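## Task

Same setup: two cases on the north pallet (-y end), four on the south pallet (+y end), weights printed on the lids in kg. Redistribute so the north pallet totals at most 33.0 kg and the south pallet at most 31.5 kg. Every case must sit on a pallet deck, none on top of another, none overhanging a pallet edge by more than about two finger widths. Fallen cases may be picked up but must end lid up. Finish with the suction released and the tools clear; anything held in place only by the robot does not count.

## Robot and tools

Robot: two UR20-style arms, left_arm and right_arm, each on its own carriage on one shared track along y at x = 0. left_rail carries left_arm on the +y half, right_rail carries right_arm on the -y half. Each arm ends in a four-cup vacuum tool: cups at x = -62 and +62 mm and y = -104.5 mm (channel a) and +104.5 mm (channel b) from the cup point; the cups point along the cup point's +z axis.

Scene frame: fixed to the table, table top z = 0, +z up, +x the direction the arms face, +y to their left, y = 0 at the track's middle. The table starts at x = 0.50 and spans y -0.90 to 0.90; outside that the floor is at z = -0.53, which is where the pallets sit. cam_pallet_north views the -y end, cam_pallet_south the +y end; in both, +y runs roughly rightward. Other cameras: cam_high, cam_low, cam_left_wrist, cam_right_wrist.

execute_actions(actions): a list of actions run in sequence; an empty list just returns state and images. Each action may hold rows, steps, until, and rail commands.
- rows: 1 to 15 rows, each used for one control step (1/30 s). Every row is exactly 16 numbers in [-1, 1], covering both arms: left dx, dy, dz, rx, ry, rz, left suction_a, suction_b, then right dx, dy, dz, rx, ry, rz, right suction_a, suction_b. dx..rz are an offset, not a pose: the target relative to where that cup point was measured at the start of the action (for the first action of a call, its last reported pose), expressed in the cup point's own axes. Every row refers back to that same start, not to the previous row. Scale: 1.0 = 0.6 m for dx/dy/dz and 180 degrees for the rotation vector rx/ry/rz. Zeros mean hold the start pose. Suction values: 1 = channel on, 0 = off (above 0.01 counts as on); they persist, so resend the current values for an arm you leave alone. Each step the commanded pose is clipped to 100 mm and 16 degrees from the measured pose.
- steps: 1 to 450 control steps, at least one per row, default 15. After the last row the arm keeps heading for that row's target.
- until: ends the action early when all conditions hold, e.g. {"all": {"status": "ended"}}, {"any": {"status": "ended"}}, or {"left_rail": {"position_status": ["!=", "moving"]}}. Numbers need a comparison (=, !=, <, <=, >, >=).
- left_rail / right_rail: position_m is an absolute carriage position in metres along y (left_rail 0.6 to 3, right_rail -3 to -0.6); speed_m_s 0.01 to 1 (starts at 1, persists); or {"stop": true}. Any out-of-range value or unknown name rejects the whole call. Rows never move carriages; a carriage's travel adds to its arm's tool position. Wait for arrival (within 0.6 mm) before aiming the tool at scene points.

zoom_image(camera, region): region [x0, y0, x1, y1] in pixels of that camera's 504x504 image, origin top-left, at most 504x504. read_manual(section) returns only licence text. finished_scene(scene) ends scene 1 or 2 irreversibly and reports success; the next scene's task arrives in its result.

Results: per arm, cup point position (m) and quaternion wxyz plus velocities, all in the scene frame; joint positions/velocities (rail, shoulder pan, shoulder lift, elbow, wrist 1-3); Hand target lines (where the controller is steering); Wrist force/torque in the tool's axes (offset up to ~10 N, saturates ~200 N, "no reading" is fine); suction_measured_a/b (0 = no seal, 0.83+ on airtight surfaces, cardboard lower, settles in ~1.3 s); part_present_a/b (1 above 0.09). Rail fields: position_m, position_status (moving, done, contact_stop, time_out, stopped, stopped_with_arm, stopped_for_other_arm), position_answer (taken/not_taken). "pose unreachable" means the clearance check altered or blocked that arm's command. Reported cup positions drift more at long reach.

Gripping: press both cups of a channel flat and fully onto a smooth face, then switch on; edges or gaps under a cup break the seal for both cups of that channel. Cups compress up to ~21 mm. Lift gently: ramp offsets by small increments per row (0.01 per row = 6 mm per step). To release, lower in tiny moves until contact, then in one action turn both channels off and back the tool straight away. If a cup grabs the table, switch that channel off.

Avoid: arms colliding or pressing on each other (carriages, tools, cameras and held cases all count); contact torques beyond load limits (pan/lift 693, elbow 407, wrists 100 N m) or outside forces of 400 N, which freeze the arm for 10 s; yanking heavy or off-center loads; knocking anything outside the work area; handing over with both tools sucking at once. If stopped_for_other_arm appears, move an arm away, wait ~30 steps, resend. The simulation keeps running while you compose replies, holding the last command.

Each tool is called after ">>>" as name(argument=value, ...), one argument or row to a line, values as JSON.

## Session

>>> execute_actions(
  actions=[],
)

Scene clock: 0.00 s.
left_arm: end_effector_position=(+0.8500, +1.5944, +0.4405) suction_measured_a=0.00 part_present_a=0 suction_measured_b=0.00 part_present_b=0 end_effector_quat_wxyz=(+0.001, -0.000, +1.000, -0.001) end_effector_velocity=(-0.000, +0.000, +0.000) end_effector_angular_velocity=(+0.000, -0.000, +0.000) | right_arm: end_effector_position=(+0.8508, -1.5907, +0.4402) suction_measured_a=0.00 part_present_a=0 suction_measured_b=0.00 part_present_b=0 end_effector_quat_wxyz=(+0.000, -0.000, +1.000, +0.000) end_effector_velocity=(+0.000, -0.000, -0.000) end_effector_angular_velocity=(+0.000, +0.000, +0.000)
Joint positions: left_arm=[ 1.594 -0.238 -1.499  2.092 -2.166 -1.572  1.332] | right_arm=[-1.591 -0.238 -1.497  2.091 -2.164 -1.57   1.332]
Joint velocities: left_arm=[ 0.  0. -0. -0.  0.  0.  0.] | right_arm=[ 0. -0.  0.  0. -0.  0. -0.]
Wrist force (N, on the end effector, along its own x y z axes, offset not removed): no reading
Wrist torque (N m, same axes, about the end effector's origin, offset not removed): no reading
Hand target (left_arm): +0.850, +1.594, +0.441; +0.001, -0.000, +1.000, -0.001
Hand target (right_arm): +0.851, -1.591, +0.440; +0.000, -0.000, +1.000, +0.000
left_rail: position_m=1.594 position_m_goal=1.594 speed_m_s=1.00 position_status=done position_answer=taken refusals=0
right_rail: position_m=-1.591 position_m_goal=-1.591 speed_m_s=1.00 position_status=done position_answer=taken refusals=0
camera_calibration (this result's frames):
cam_left_wrist: T_world_to_cam=[[-0.0400633, -0.999046, -0.0174038, 1.6416], [-0.836669, 0.0240196, 0.547182, 0.449506], [-0.546242, 0.0364832, -0.836832, 0.86595], [0, 0, 0, 1]] pos_world=[0.914874, 1.59764, 0.507263]
cam_right_wrist: T_world_to_cam=[[-0.0384663, -0.998888, 0.0272755, -1.5713], [-0.842992, 0.0470951, 0.535861, 0.581029], [-0.536549, -0.00238046, -0.843866, 0.911348], [0, 0, 0, 1]] pos_world=[0.918343, -1.59475, 0.500563]

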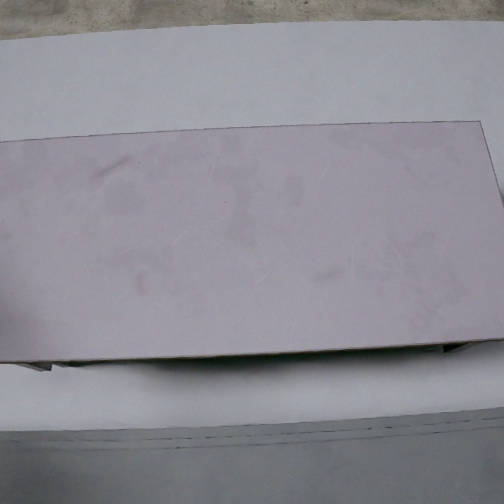

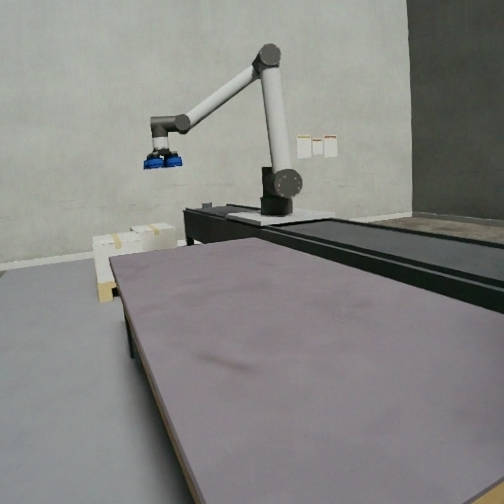

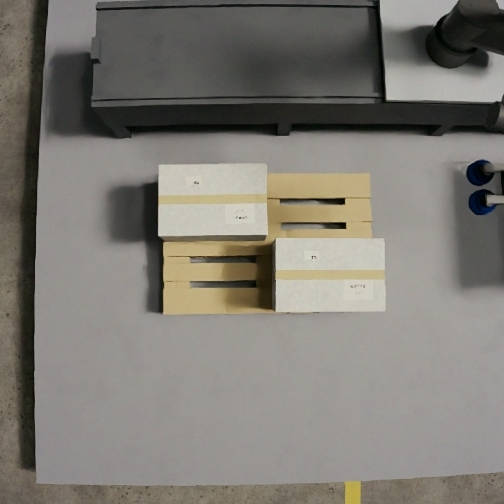

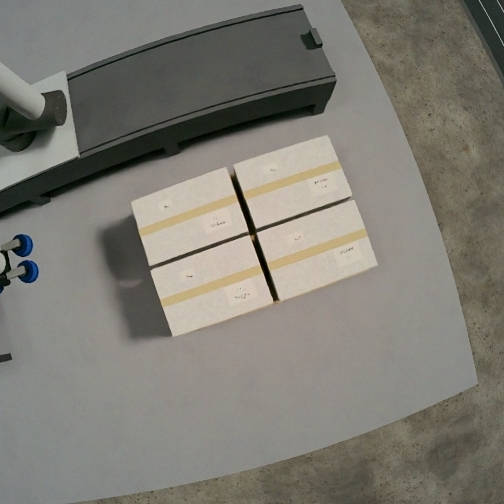

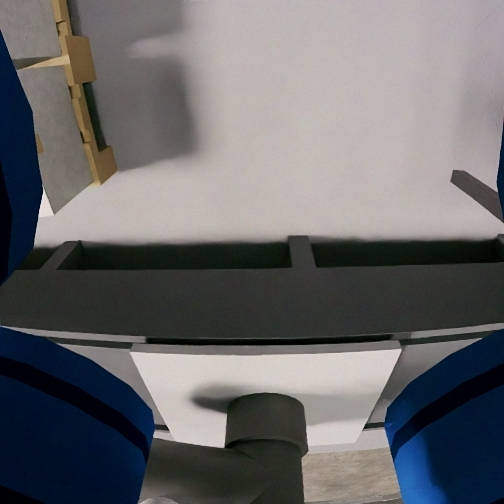

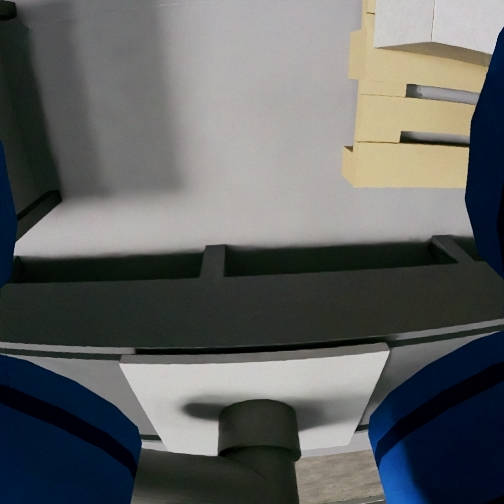

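>>> execute_actions(
  actions=[
    {"rows": [[-0.017,-0.457,0.4,0,0,0,0,0,-0.05,-0.45,0.4,0,0,0,0,0]], "left_rail": {"position_m": 2.75}, "right_rail": {"position_m": -2.6}, "steps": 150, "until": {"all": {"status": "ended"}}},
  ],
)

Scene clock: 11.17 s.
left_arm: end_effector_position=(+0.8605, +2.4764, +0.2007) suction_measured_a=0.00 part_present_a=0 suction_measured_b=0.00 part_present_b=0 end_effector_quat_wxyz=(+0.001, -0.000, +1.000, -0.001) end_effector_velocity=(+0.000, -0.002, -0.000) end_effector_angular_velocity=(-0.000, -0.000, -0.002) | right_arm: end_effector_position=(+0.8809, -2.8699, +0.2000) suction_measured_a=0.00 part_present_a=0 suction_measured_b=0.00 part_present_b=0 end_effector_quat_wxyz=(+0.000, -0.000, +1.000, +0.000) end_effector_velocity=(+0.000, -0.000, -0.000) end_effector_angular_velocity=(+0.000, +0.000, +0.000)
Joint positions: left_arm=[ 2.75  -0.532 -1.215  2.171 -2.529 -1.572  1.038] | right_arm=[-2.6   -0.517 -1.199  2.145 -2.516 -1.57   1.053]
Joint velocities: left_arm=[ 0.    -0.002  0.001 -0.001 -0.001 -0.    -0.   ] | right_arm=[ 0. -0.  0. -0. -0.  0. -0.]
Wrist force (N, on the end effector, along its own x y z axes, offset not removed): left_arm=[-1.6 -2.0 -4.8] | right_arm=[4.2 -2.5 0.8]
Wrist torque (N m, same axes, about the end effector's origin, offset not removed): left_arm=[0.22 0.65 -0.45] | right_arm=[0.04 -0.25 0.15]
Hand target (left_arm): +0.860, +2.476, +0.201; +0.001, -0.000, +1.000, -0.001
Hand target (right_arm): +0.881, -2.870, +0.200; +0.000, -0.000, +1.000, +0.000
Off the commanded pose (left_arm): 0.000 m, 0 deg.
Off the commanded pose (right_arm): 0.000 m, 0 deg.
left_rail: position_m=2.750 position_m_goal=2.750 speed_m_s=1.00 position_status=done position_answer=taken refusals=0
right_rail: position_m=-2.600 position_m_goal=-2.600 speed_m_s=1.00 position_status=done position_answer=taken refusals=0
camera_calibration (this result's frames):
cam_left_wrist: T_world_to_cam=[[-0.0400971, -0.999052, -0.0169325, 2.51895], [-0.836452, 0.0242917, 0.547501, 0.567411], [-0.546571, 0.0361164, -0.836633, 0.639979], [0, 0, 0, 1]] pos_world=[0.925409, 2.47967, 0.267422]
cam_right_wrist: T_world_to_cam=[[-0.0384439, -0.998888, 0.0273011, -2.84141], [-0.843135, 0.0470892, 0.535636, 0.795506], [-0.536326, -0.00242653, -0.844007, 0.721452], [0, 0, 0, 1]] pos_world=[0.948417, -2.87395, 0.260383]

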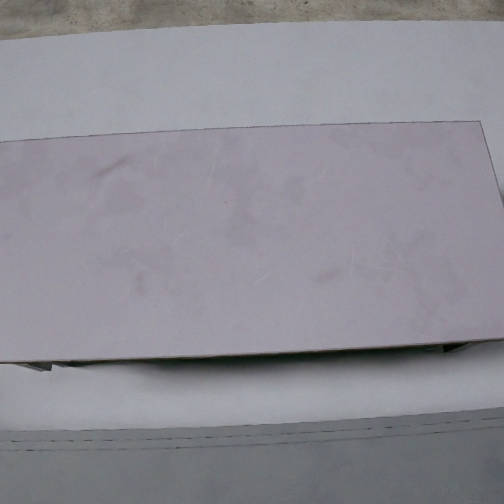

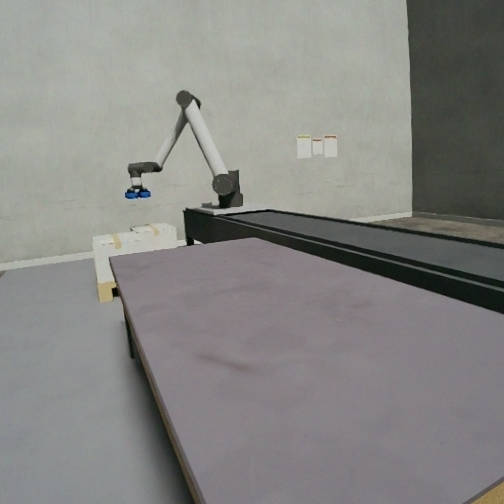

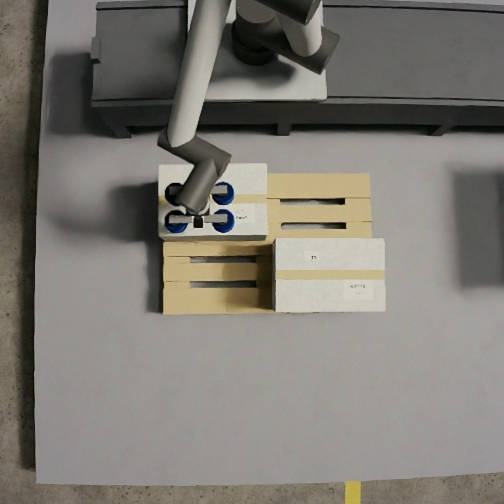

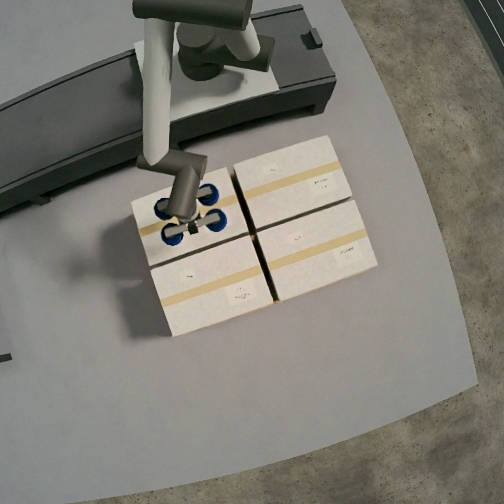

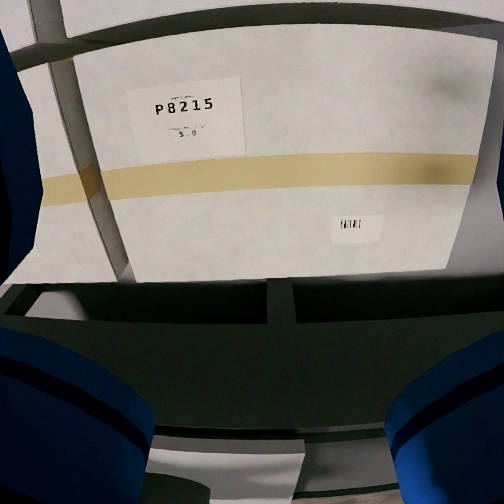

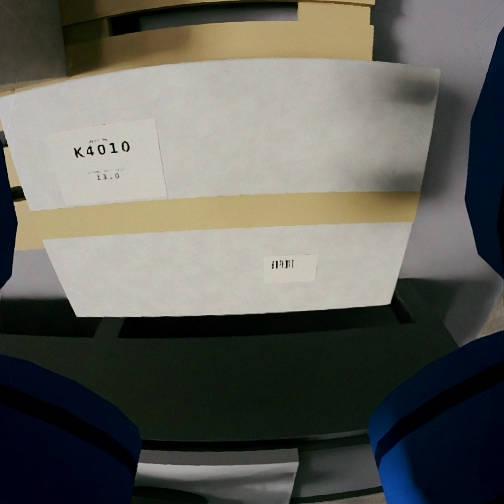

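>>> zoom_image(
  camera="cam_left_wrist",
  region=[120, 70, 250, 160],
)

>>> zoom_image(
  camera="cam_right_wrist",
  region=[40, 115, 170, 200],
)

>>> execute_actions(
  actions=[
    {"rows": [[-0.087,0.88,0,0,0,0,0,0,-0.65,0.97,0,0,0,0,0,0]], "steps": 50},
  ],
)

Region (120, 70, 250, 160) of cam_left_wrist's 504x504 image, scaled by 3.877, with more detail than that image has; it fills the top 349 rows of this view, and the rest is white.

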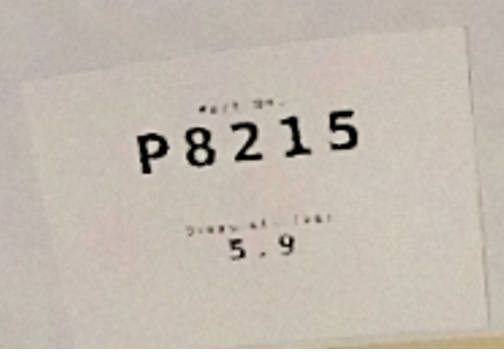

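Region (40, 115, 170, 200) of cam_right_wrist's 504x504 image, scaled by 3.877, with more detail than that image has; it fills the top 330 rows of this view, and the rest is white.

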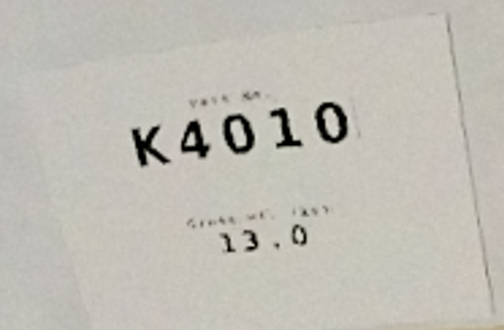

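Scene clock: 17.73 s.
left_arm: end_effector_position=(+0.9120, +3.0036, +0.2008) suction_measured_a=0.00 part_present_a=0 suction_measured_b=0.00 part_present_b=0 end_effector_quat_wxyz=(+0.001, -0.000, +1.000, -0.000) end_effector_velocity=(+0.002, +0.006, -0.000) end_effector_angular_velocity=(-0.001, +0.001, -0.001) | right_arm: end_effector_position=(+1.2578, -2.2973, +0.2008) suction_measured_a=0.00 part_present_a=0 suction_measured_b=0.00 part_present_b=0 end_effector_quat_wxyz=(+0.001, -0.001, +1.000, +0.001) end_effector_velocity=(+0.088, +0.076, -0.007) end_effector_angular_velocity=(-0.005, +0.014, -0.006)
Joint positions: left_arm=[ 2.75   0.058 -1.179  2.108 -2.503 -1.572  1.628] | right_arm=[-2.6    0.08  -0.883  1.554 -2.245 -1.569  1.649]
Joint velocities: left_arm=[ 0.     0.007  0.003 -0.006  0.003 -0.001  0.008] | right_arm=[ 0.     0.055  0.102 -0.193  0.104 -0.004  0.06 ]
Wrist force (N, on the end effector, along its own x y z axes, offset not removed): left_arm=[-2.5 -6.7 -6.7] | right_arm=[-0.6 6.0 0.1]
Wrist torque (N m, same axes, about the end effector's origin, offset not removed): left_arm=[-0.56 0.79 -0.28] | right_arm=[1.28 0.35 0.20]
Hand target (left_arm): +0.912, +3.005, +0.201; +0.001, -0.000, +1.000, -0.000
Hand target (right_arm): +1.270, -2.287, +0.200; +0.000, -0.000, +1.000, +0.000
Off the commanded pose (left_arm): 0.001 m, 0 deg.
Off the commanded pose (right_arm): 0.016 m, 0 deg.
left_rail: position_m=2.750 position_m_goal=2.750 speed_m_s=1.00 position_status=done position_answer=taken refusals=0
right_rail: position_m=-2.600 position_m_goal=-2.600 speed_m_s=1.00 position_status=done position_answer=taken refusals=0
camera_calibration (this result's frames):
cam_left_wrist: T_world_to_cam=[[-0.0399812, -0.999038, -0.0180136, 3.04779], [-0.836931, 0.0236344, 0.546798, 0.600233], [-0.545846, 0.0369378, -0.837071, 0.646109], [0, 0, 0, 1]] pos_world=[0.976883, 3.00681, 0.267535]
cam_right_wrist: T_world_to_cam=[[-0.0375297, -0.998948, 0.0263619, -2.25607], [-0.844253, 0.0458096, 0.533984, 1.08474], [-0.534629, -0.0022159, -0.845084, 0.92424], [0, 0, 0, 1]] pos_world=[1.32525, -2.30134, 0.261303]

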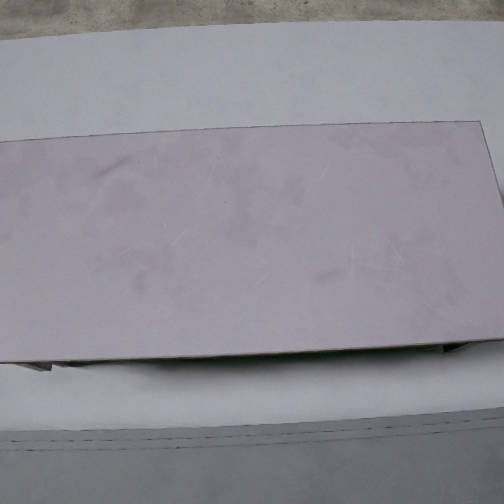

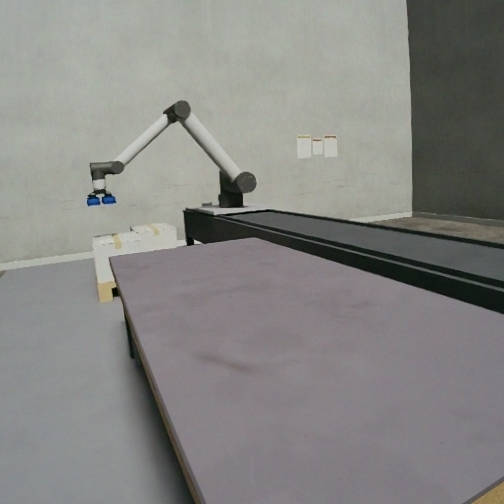

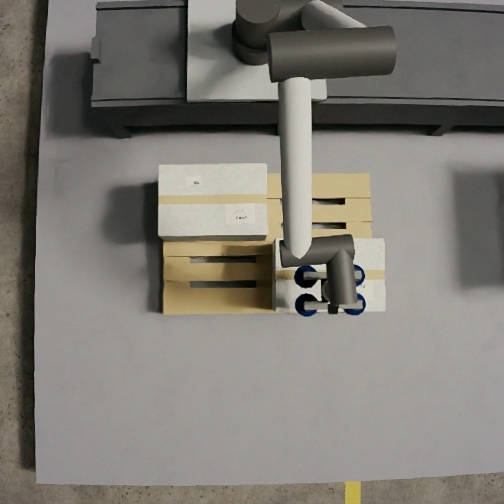

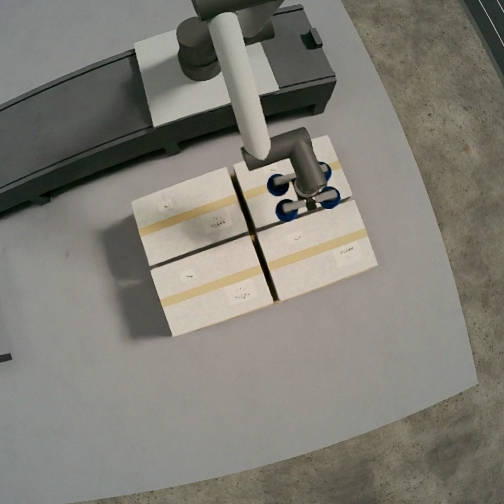

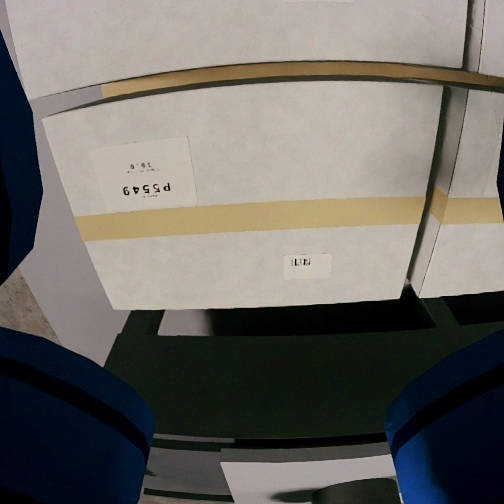

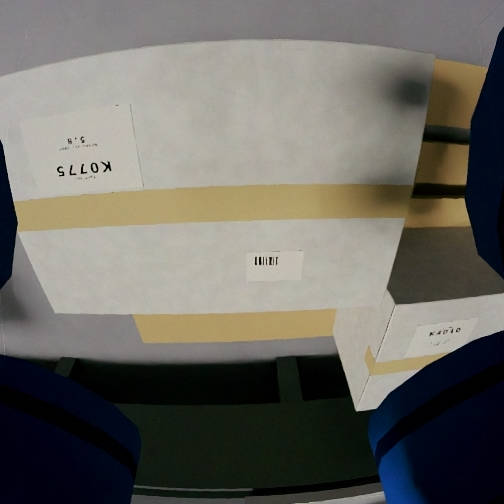

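>>> zoom_image(
  camera="cam_left_wrist",
  region=[80, 130, 200, 210],
)

>>> zoom_image(
  camera="cam_right_wrist",
  region=[15, 100, 145, 195],
)

>>> execute_actions(
  actions=[
    {"rows": [[-0.62,0.05,0,0,0,0,0,0,0,0,-0.4,0,0,0,0,0]], "steps": 40},
  ],
)

Region (80, 130, 200, 210) of cam_left_wrist's 504x504 image, scaled by 4.200, with more detail than that image has.

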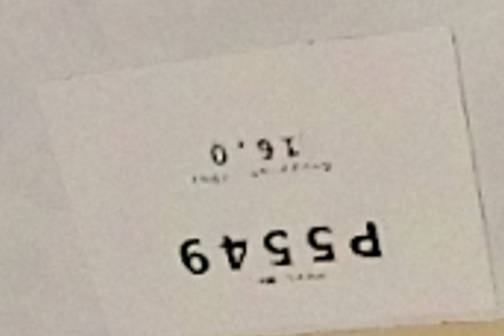

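Region (15, 100, 145, 195) of cam_right_wrist's 504x504 image, scaled by 3.877, with more detail than that image has; it fills the top 368 rows of this view, and the rest is white.

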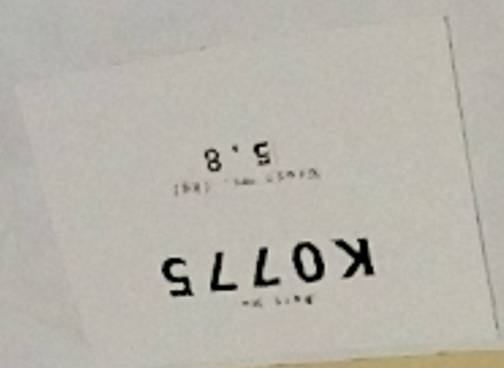

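Scene clock: 23.83 s.
left_arm: end_effector_position=(+1.2827, +3.0339, +0.2011) suction_measured_a=0.00 part_present_a=0 suction_measured_b=0.00 part_present_b=0 end_effector_quat_wxyz=(+0.001, -0.000, +1.000, -0.000) end_effector_velocity=(+0.010, +0.001, -0.000) end_effector_angular_velocity=(-0.001, +0.002, -0.000) | right_arm: end_effector_position=(+1.2572, -2.2975, +0.4408) suction_measured_a=0.00 part_present_a=0 suction_measured_b=0.00 part_present_b=0 end_effector_quat_wxyz=(+0.001, -0.001, +1.000, +0.001) end_effector_velocity=(-0.000, -0.000, +0.001) end_effector_angular_velocity=(-0.000, -0.000, -0.000)
Joint positions: left_arm=[ 2.75   0.065 -0.864  1.517 -2.226 -1.572  1.634] | right_arm=[-2.6    0.08  -1.026  1.428 -1.975 -1.569  1.649]
Joint velocities: left_arm=[ 0.     0.001  0.01  -0.02   0.012 -0.     0.001] | right_arm=[ 0.    -0.    -0.    -0.     0.001 -0.    -0.   ]
Wrist force (N, on the end effector, along its own x y z axes, offset not removed): left_arm=[-7.2 -5.9 -7.4] | right_arm=[0.4 2.6 0.2]
Wrist torque (N m, same axes, about the end effector's origin, offset not removed): left_arm=[-0.34 1.50 -0.43] | right_arm=[0.83 0.37 0.36]
Hand target (left_arm): +1.284, +3.034, +0.201; +0.001, -0.000, +1.000, -0.000
Hand target (right_arm): +1.257, -2.297, +0.441; +0.001, -0.001, +1.000, +0.001
Off the commanded pose (left_arm): 0.001 m, 0 deg.
Off the commanded pose (right_arm): 0.000 m, 0 deg.
left_rail: position_m=2.750 position_m_goal=2.750 speed_m_s=1.00 position_status=done position_answer=taken refusals=0
right_rail: position_m=-2.600 position_m_goal=-2.600 speed_m_s=1.00 position_status=done position_answer=taken refusals=0
camera_calibration (this result's frames):
cam_left_wrist: T_world_to_cam=[[-0.0399621, -0.999037, -0.0181219, 3.09287], [-0.837124, 0.0235723, 0.546505, 0.910035], [-0.545551, 0.0370097, -0.83726, 0.847073], [0, 0, 0, 1]] pos_world=[1.34753, 3.03709, 0.26793]
cam_right_wrist: T_world_to_cam=[[-0.0375287, -0.998949, 0.0263126, -2.26259], [-0.844232, 0.0457824, 0.534019, 0.955948], [-0.534663, -0.00217292, -0.845063, 1.12685], [0, 0, 0, 1]] pos_world=[1.32461, -2.30153, 0.501296]

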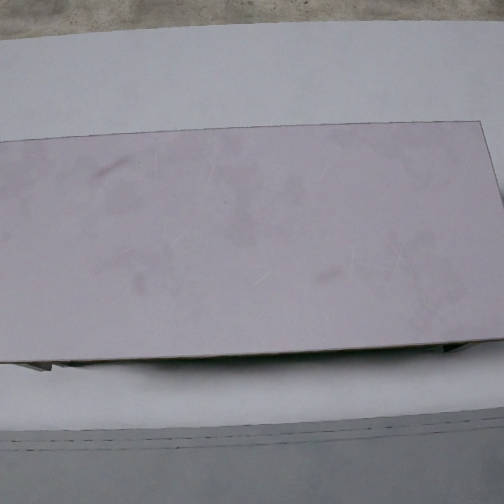

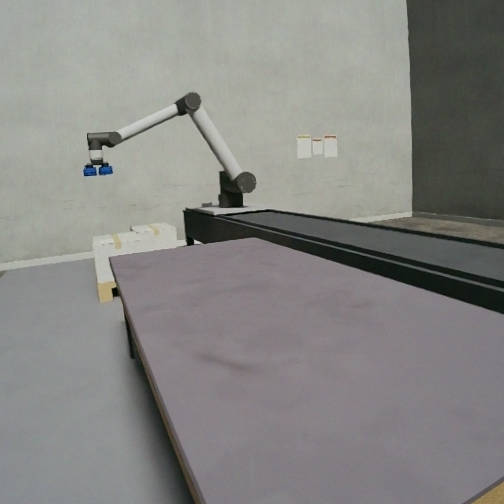

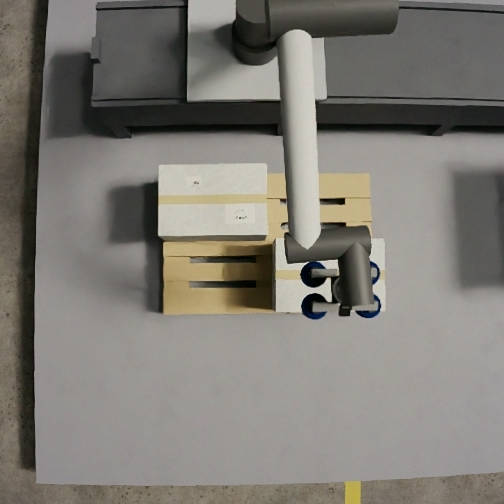

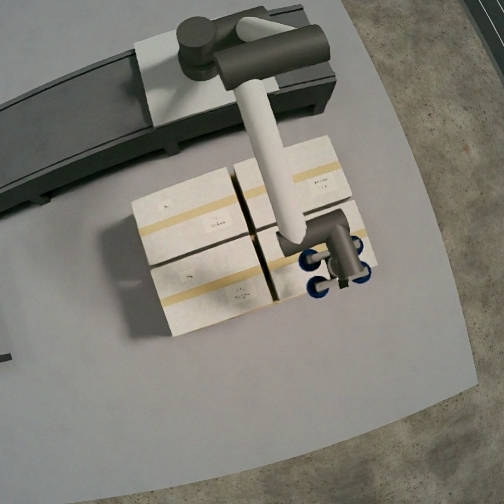

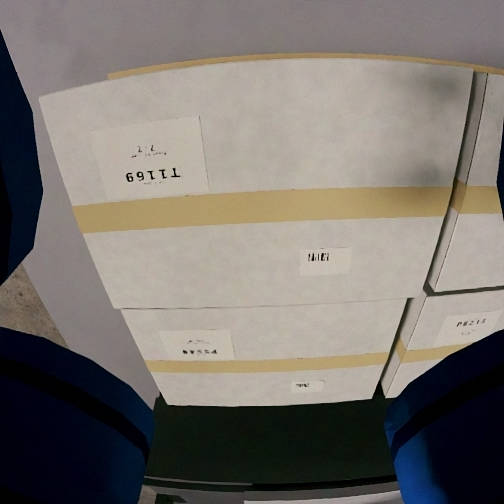

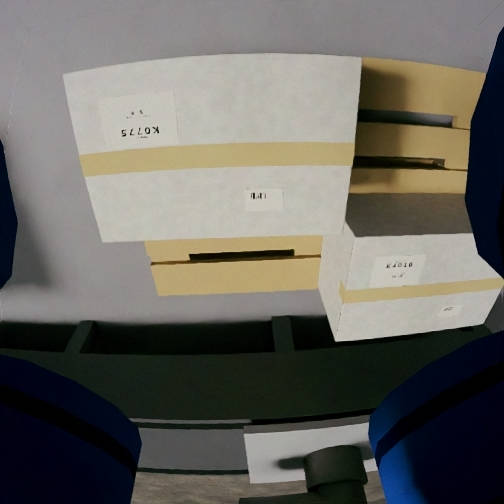

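>>> zoom_image(
  camera="cam_left_wrist",
  region=[85, 110, 215, 195],
)

>>> execute_actions(
  actions=[
    {"rows": [[0.04,-0.94,0,0,0,0,0,0,0,0,0,0,0,0,0,0]], "steps": 50},
  ],
)

Region (85, 110, 215, 195) of cam_left_wrist's 504x504 image, scaled by 3.877, with more detail than that image has; it fills the top 330 rows of this view, and the rest is white.

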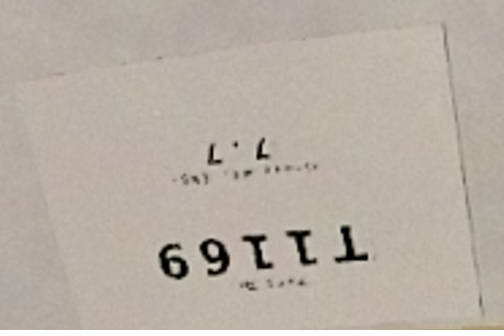

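Scene clock: 28.40 s.
left_arm: end_effector_position=(+1.2592, +2.4711, +0.2011) suction_measured_a=0.00 part_present_a=0 suction_measured_b=0.00 part_present_b=0 end_effector_quat_wxyz=(+0.001, -0.000, +1.000, -0.001) end_effector_velocity=(+0.001, -0.008, -0.000) end_effector_angular_velocity=(+0.000, +0.000, +0.001) | right_arm: end_effector_position=(+1.2572, -2.2975, +0.4408) suction_measured_a=0.00 part_present_a=0 suction_measured_b=0.00 part_present_b=0 end_effector_quat_wxyz=(+0.001, -0.001, +1.000, +0.001) end_effector_velocity=(+0.000, +0.000, -0.000) end_effector_angular_velocity=(-0.000, +0.000, +0.000)
Joint positions: left_arm=[ 2.75  -0.374 -0.886  1.561 -2.248 -1.571  1.196] | right_arm=[-2.6    0.08  -1.026  1.428 -1.975 -1.569  1.649]
Joint velocities: left_arm=[ 0.    -0.006  0.002 -0.004  0.002  0.    -0.006] | right_arm=[ 0.  0.  0. -0. -0.  0. -0.]
Wrist force (N, on the end effector, along its own x y z axes, offset not removed): left_arm=[-4.5 -6.3 0.6] | right_arm=[-0.9 -6.1 -6.1]
Wrist torque (N m, same axes, about the end effector's origin, offset not removed): left_arm=[-0.30 0.99 -0.40] | right_arm=[-0.44 0.45 0.25]
Hand target (left_arm): +1.259, +2.470, +0.201; +0.001, -0.000, +1.000, -0.001
Hand target (right_arm): +1.257, -2.297, +0.441; +0.001, -0.001, +1.000, +0.001
Off the commanded pose (left_arm): 0.001 m, 0 deg.
Off the commanded pose (right_arm): 0.000 m, 0 deg.
left_rail: position_m=2.750 position_m_goal=2.750 speed_m_s=1.00 position_status=done position_answer=taken refusals=0
right_rail: position_m=-2.600 position_m_goal=-2.600 speed_m_s=1.00 position_status=done position_answer=taken refusals=0
camera_calibration (this result's frames):
cam_left_wrist: T_world_to_cam=[[-0.0400077, -0.99905, -0.0172894, 2.52961], [-0.836879, 0.0240497, 0.546859, 0.902053], [-0.545923, 0.0363477, -0.837046, 0.857098], [0, 0, 0, 1]] pos_world=[1.32402, 2.47436, 0.267871]
cam_right_wrist: T_world_to_cam=[[-0.0375292, -0.998949, 0.0263102, -2.2626], [-0.844244, 0.0457816, 0.534001, 0.955952], [-0.534644, -0.00217163, -0.845075, 1.12685], [0, 0, 0, 1]] pos_world=[1.32461, -2.30154, 0.501325]

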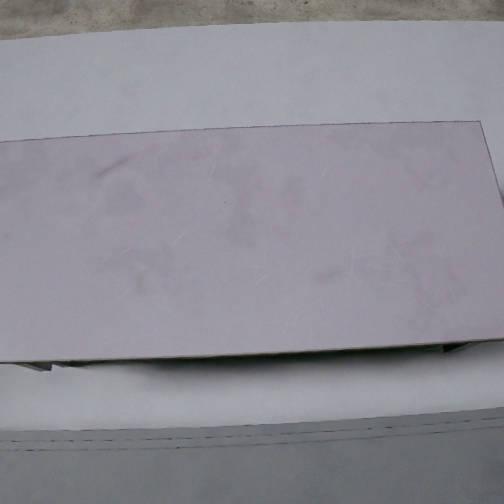

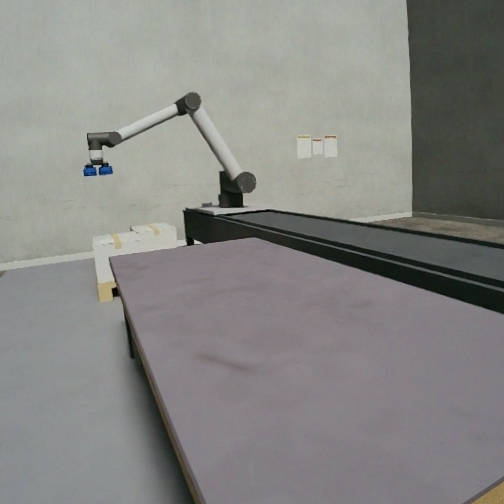

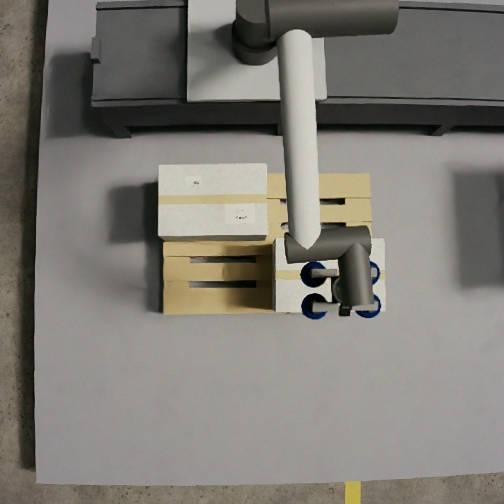

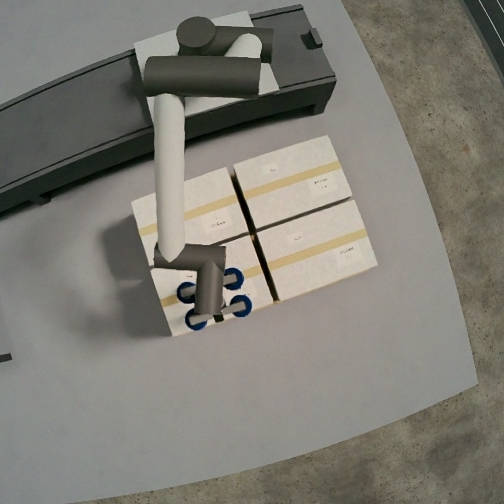

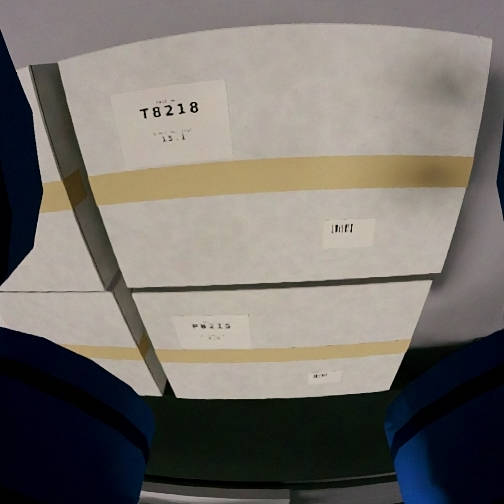

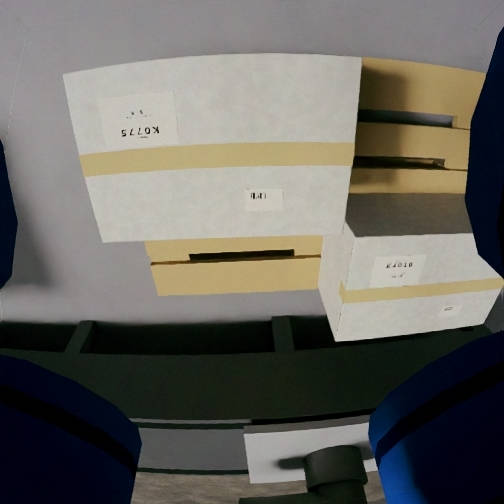

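>>> zoom_image(
  camera="cam_left_wrist",
  region=[105, 70, 235, 165],
)

Region (105, 70, 235, 165) of cam_left_wrist's 504x504 image, scaled by 3.877, with more detail than that image has; it fills the top 368 rows of this view, and the rest is white.

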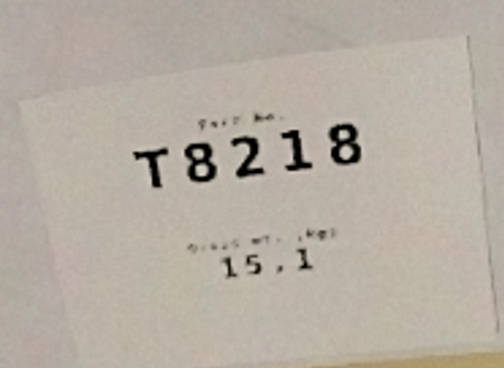

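>>> execute_actions(
  actions=[
    {"rows": [[0.868,0.008,0,0,0,0,0,0,0,0,0,0,0,0,0,0]], "steps": 45},
    {"rows": [[0,0,0.45,0,0,0,1,1,0,0,0,0,0,0,0,0]], "steps": 35},
  ],
)

Scene clock: 39.57 s.
left_arm: end_effector_position=(+0.7425, +2.4757, -0.0694) suction_measured_a=0.00 part_present_a=0 suction_measured_b=0.00 part_present_b=0 end_effector_quat_wxyz=(+0.000, -0.000, +1.000, -0.001) end_effector_velocity=(+0.002, -0.001, -0.005) end_effector_angular_velocity=(-0.001, -0.002, +0.000) | right_arm: end_effector_position=(+1.2572, -2.2975, +0.4408) suction_measured_a=0.00 part_present_a=0 suction_measured_b=0.00 part_present_b=0 end_effector_quat_wxyz=(+0.001, -0.001, +1.000, +0.001) end_effector_velocity=(+0.000, -0.000, -0.000) end_effector_angular_velocity=(+0.000, +0.000, -0.000)
Joint positions: left_arm=[ 2.75  -0.61  -0.887  2.373 -3.058 -1.572  0.96 ] | right_arm=[-2.6    0.08  -1.026  1.428 -1.975 -1.569  1.649]
Joint velocities: left_arm=[ 0.     0.     0.009 -0.003 -0.009  0.     0.   ] | right_arm=[ 0. -0.  0. -0.  0.  0. -0.]
Wrist force (N, on the end effector, along its own x y z axes, offset not removed): left_arm=[-3.4 1.2 -5.5] | right_arm=[-1.4 2.3 3.5]
Wrist torque (N m, same axes, about the end effector's origin, offset not removed): left_arm=[0.66 1.11 -0.32] | right_arm=[0.77 0.53 0.28]
Hand target (left_arm): +0.743, +2.476, -0.070; +0.000, -0.000, +1.000, -0.001
Hand target (right_arm): +1.257, -2.297, +0.441; +0.001, -0.001, +1.000, +0.001
Off the commanded pose (left_arm): 0.001 m, 0 deg.
Off the commanded pose (right_arm): 0.000 m, 0 deg.
left_rail: position_m=2.750 position_m_goal=2.750 speed_m_s=1.00 position_status=done position_answer=taken refusals=0
right_rail: position_m=-2.600 position_m_goal=-2.600 speed_m_s=1.00 position_status=done position_answer=taken refusals=0
camera_calibration (this result's frames):
cam_left_wrist: T_world_to_cam=[[-0.0403439, -0.999041, -0.017019, 2.50905], [-0.836176, 0.024433, 0.547916, 0.61613], [-0.546975, 0.036336, -0.83636, 0.349331], [0, 0, 0, 1]] pos_world=[0.807493, 2.4789, -0.0027197]
cam_right_wrist: T_world_to_cam=[[-0.0375284, -0.998949, 0.0263125, -2.2626], [-0.844232, 0.0457822, 0.534019, 0.955949], [-0.534663, -0.00217299, -0.845063, 1.12685], [0, 0, 0, 1]] pos_world=[1.32461, -2.30154, 0.501296]

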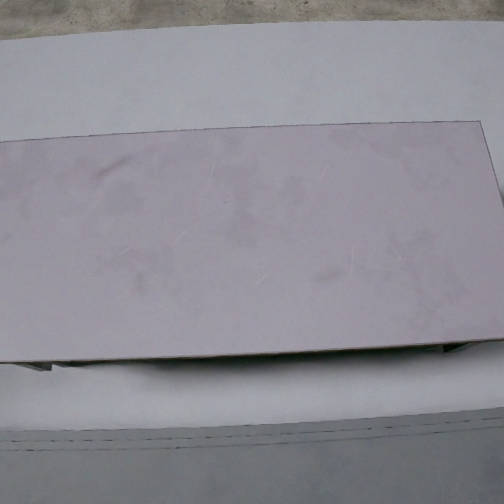

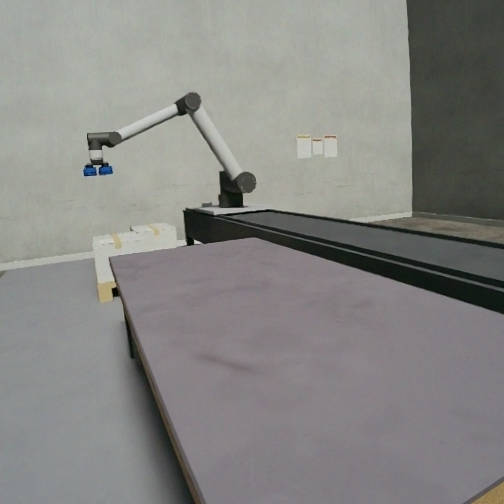

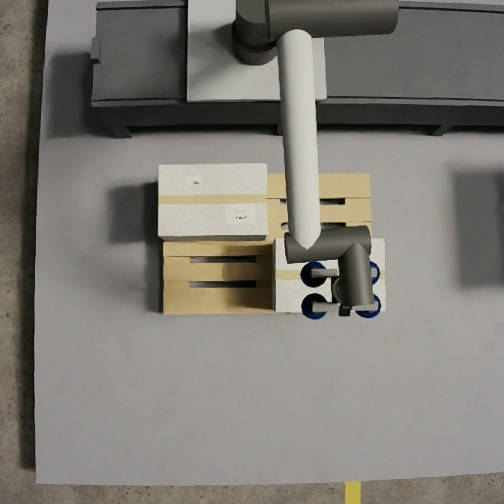

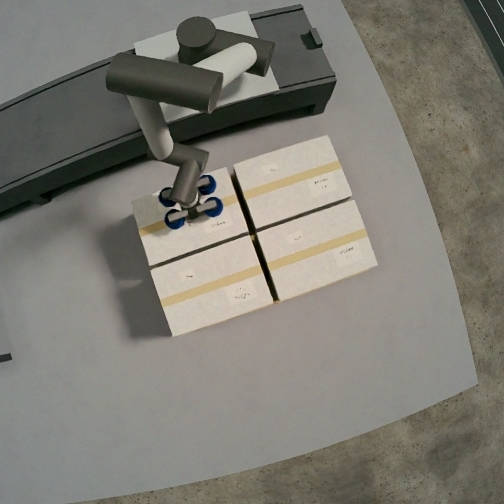

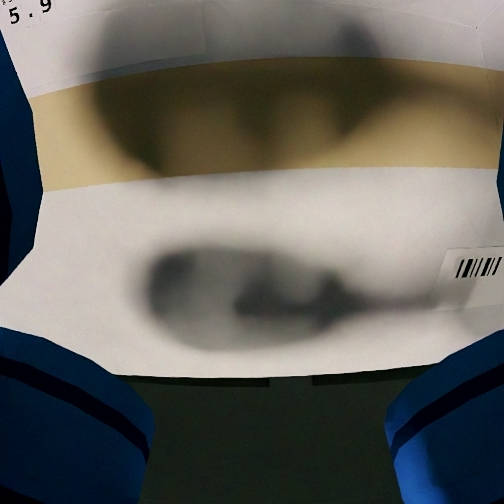

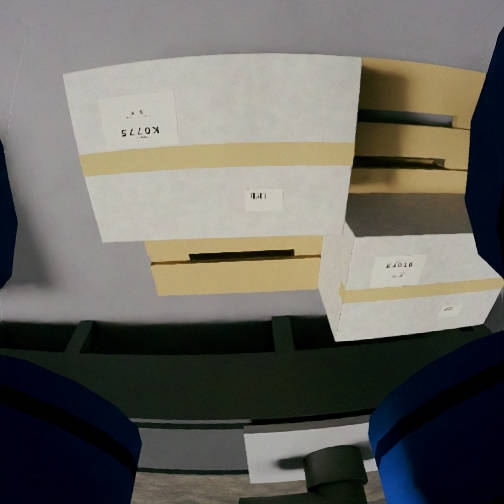

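>>> execute_actions(
  actions=[
    {"rows": [[-0.085,0,0,0,0,0,1,1,0,0,0,0,0,0,0,0]], "steps": 15},
  ],
)

Scene clock: 45.50 s.
left_arm: end_effector_position=(+0.7916, +2.4759, -0.0693) suction_measured_a=0.00 part_present_a=0 suction_measured_b=0.00 part_present_b=0 end_effector_quat_wxyz=(+0.001, -0.000, +1.000, -0.001) end_effector_velocity=(+0.015, -0.001, -0.001) end_effector_angular_velocity=(-0.000, +0.003, -0.001) | right_arm: end_effector_position=(+1.2572, -2.2975, +0.4408) suction_measured_a=0.00 part_present_a=0 suction_measured_b=0.00 part_present_b=0 end_effector_quat_wxyz=(+0.001, -0.001, +1.000, +0.001) end_effector_velocity=(-0.000, +0.000, +0.000) end_effector_angular_velocity=(+0.000, -0.000, +0.000)
Joint positions: left_arm=[ 2.75  -0.576 -0.879  2.307 -3.001 -1.571  0.995] | right_arm=[-2.6    0.08  -1.026  1.428 -1.975 -1.569  1.649]
Joint velocities: left_arm=[ 0.     0.01   0.005 -0.022  0.019 -0.002  0.01 ] | right_arm=[ 0.  0. -0.  0. -0.  0. -0.]
Wrist force (N, on the end effector, along its own x y z axes, offset not removed): left_arm=[-8.0 -2.7 -9.3] | right_arm=[1.3 3.5 -1.1]
Wrist torque (N m, same axes, about the end effector's origin, offset not removed): left_arm=[0.05 1.36 -0.42] | right_arm=[0.97 0.17 0.15]
Hand target (left_arm): +0.794, +2.476, -0.069; +0.000, -0.000, +1.000, -0.001
Hand target (right_arm): +1.257, -2.297, +0.441; +0.001, -0.001, +1.000, +0.001
Off the commanded pose (left_arm): 0.002 m, 0 deg.
Off the commanded pose (right_arm): 0.000 m, 0 deg.
left_rail: position_m=2.750 position_m_goal=2.750 speed_m_s=1.00 position_status=done position_answer=taken refusals=0
right_rail: position_m=-2.600 position_m_goal=-2.600 speed_m_s=1.00 position_status=done position_answer=taken refusals=0
camera_calibration (this result's frames):
cam_left_wrist: T_world_to_cam=[[-0.0402381, -0.999043, -0.0171211, 2.51114], [-0.836428, 0.024305, 0.547538, 0.657571], [-0.546598, 0.0363525, -0.836605, 0.375935], [0, 0, 0, 1]] pos_world=[0.85654, 2.47908, -0.00254246]
cam_right_wrist: T_world_to_cam=[[-0.0375284, -0.998949, 0.0263123, -2.2626], [-0.844232, 0.0457821, 0.534019, 0.955948], [-0.534663, -0.00217282, -0.845063, 1.12685], [0, 0, 0, 1]] pos_world=[1.32461, -2.30154, 0.501295]

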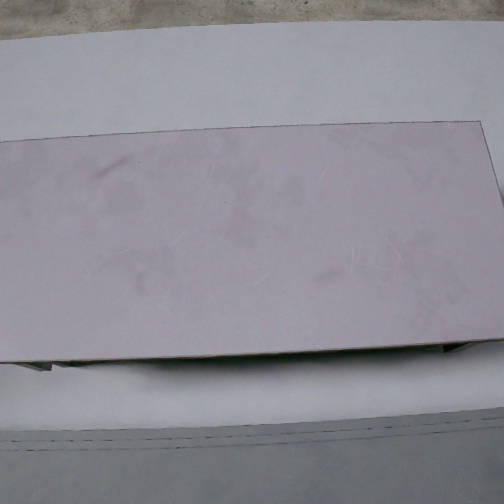

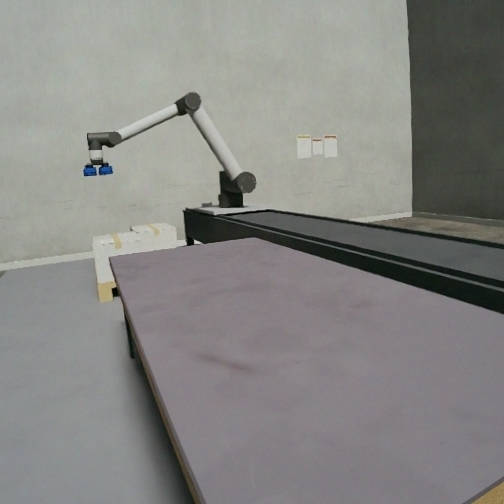

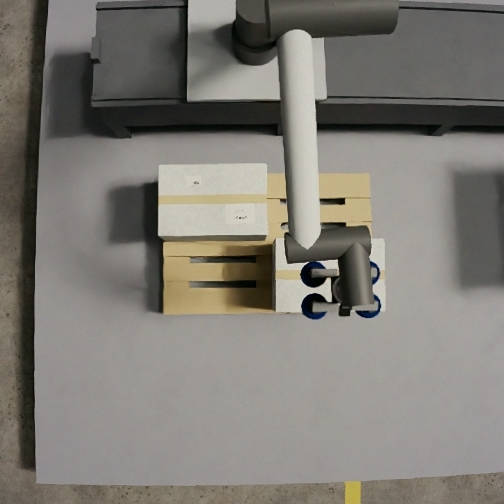

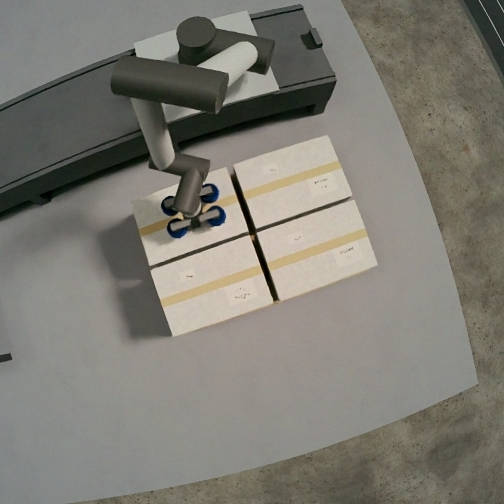

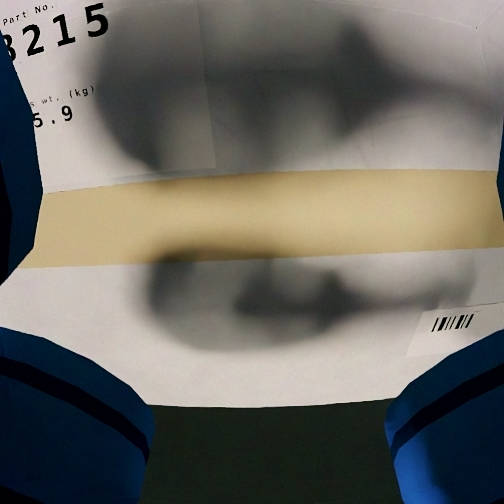

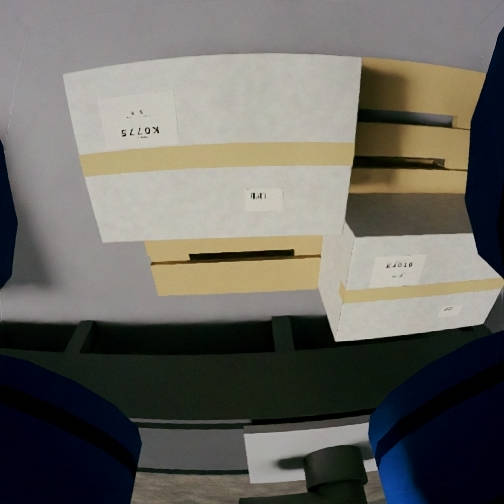

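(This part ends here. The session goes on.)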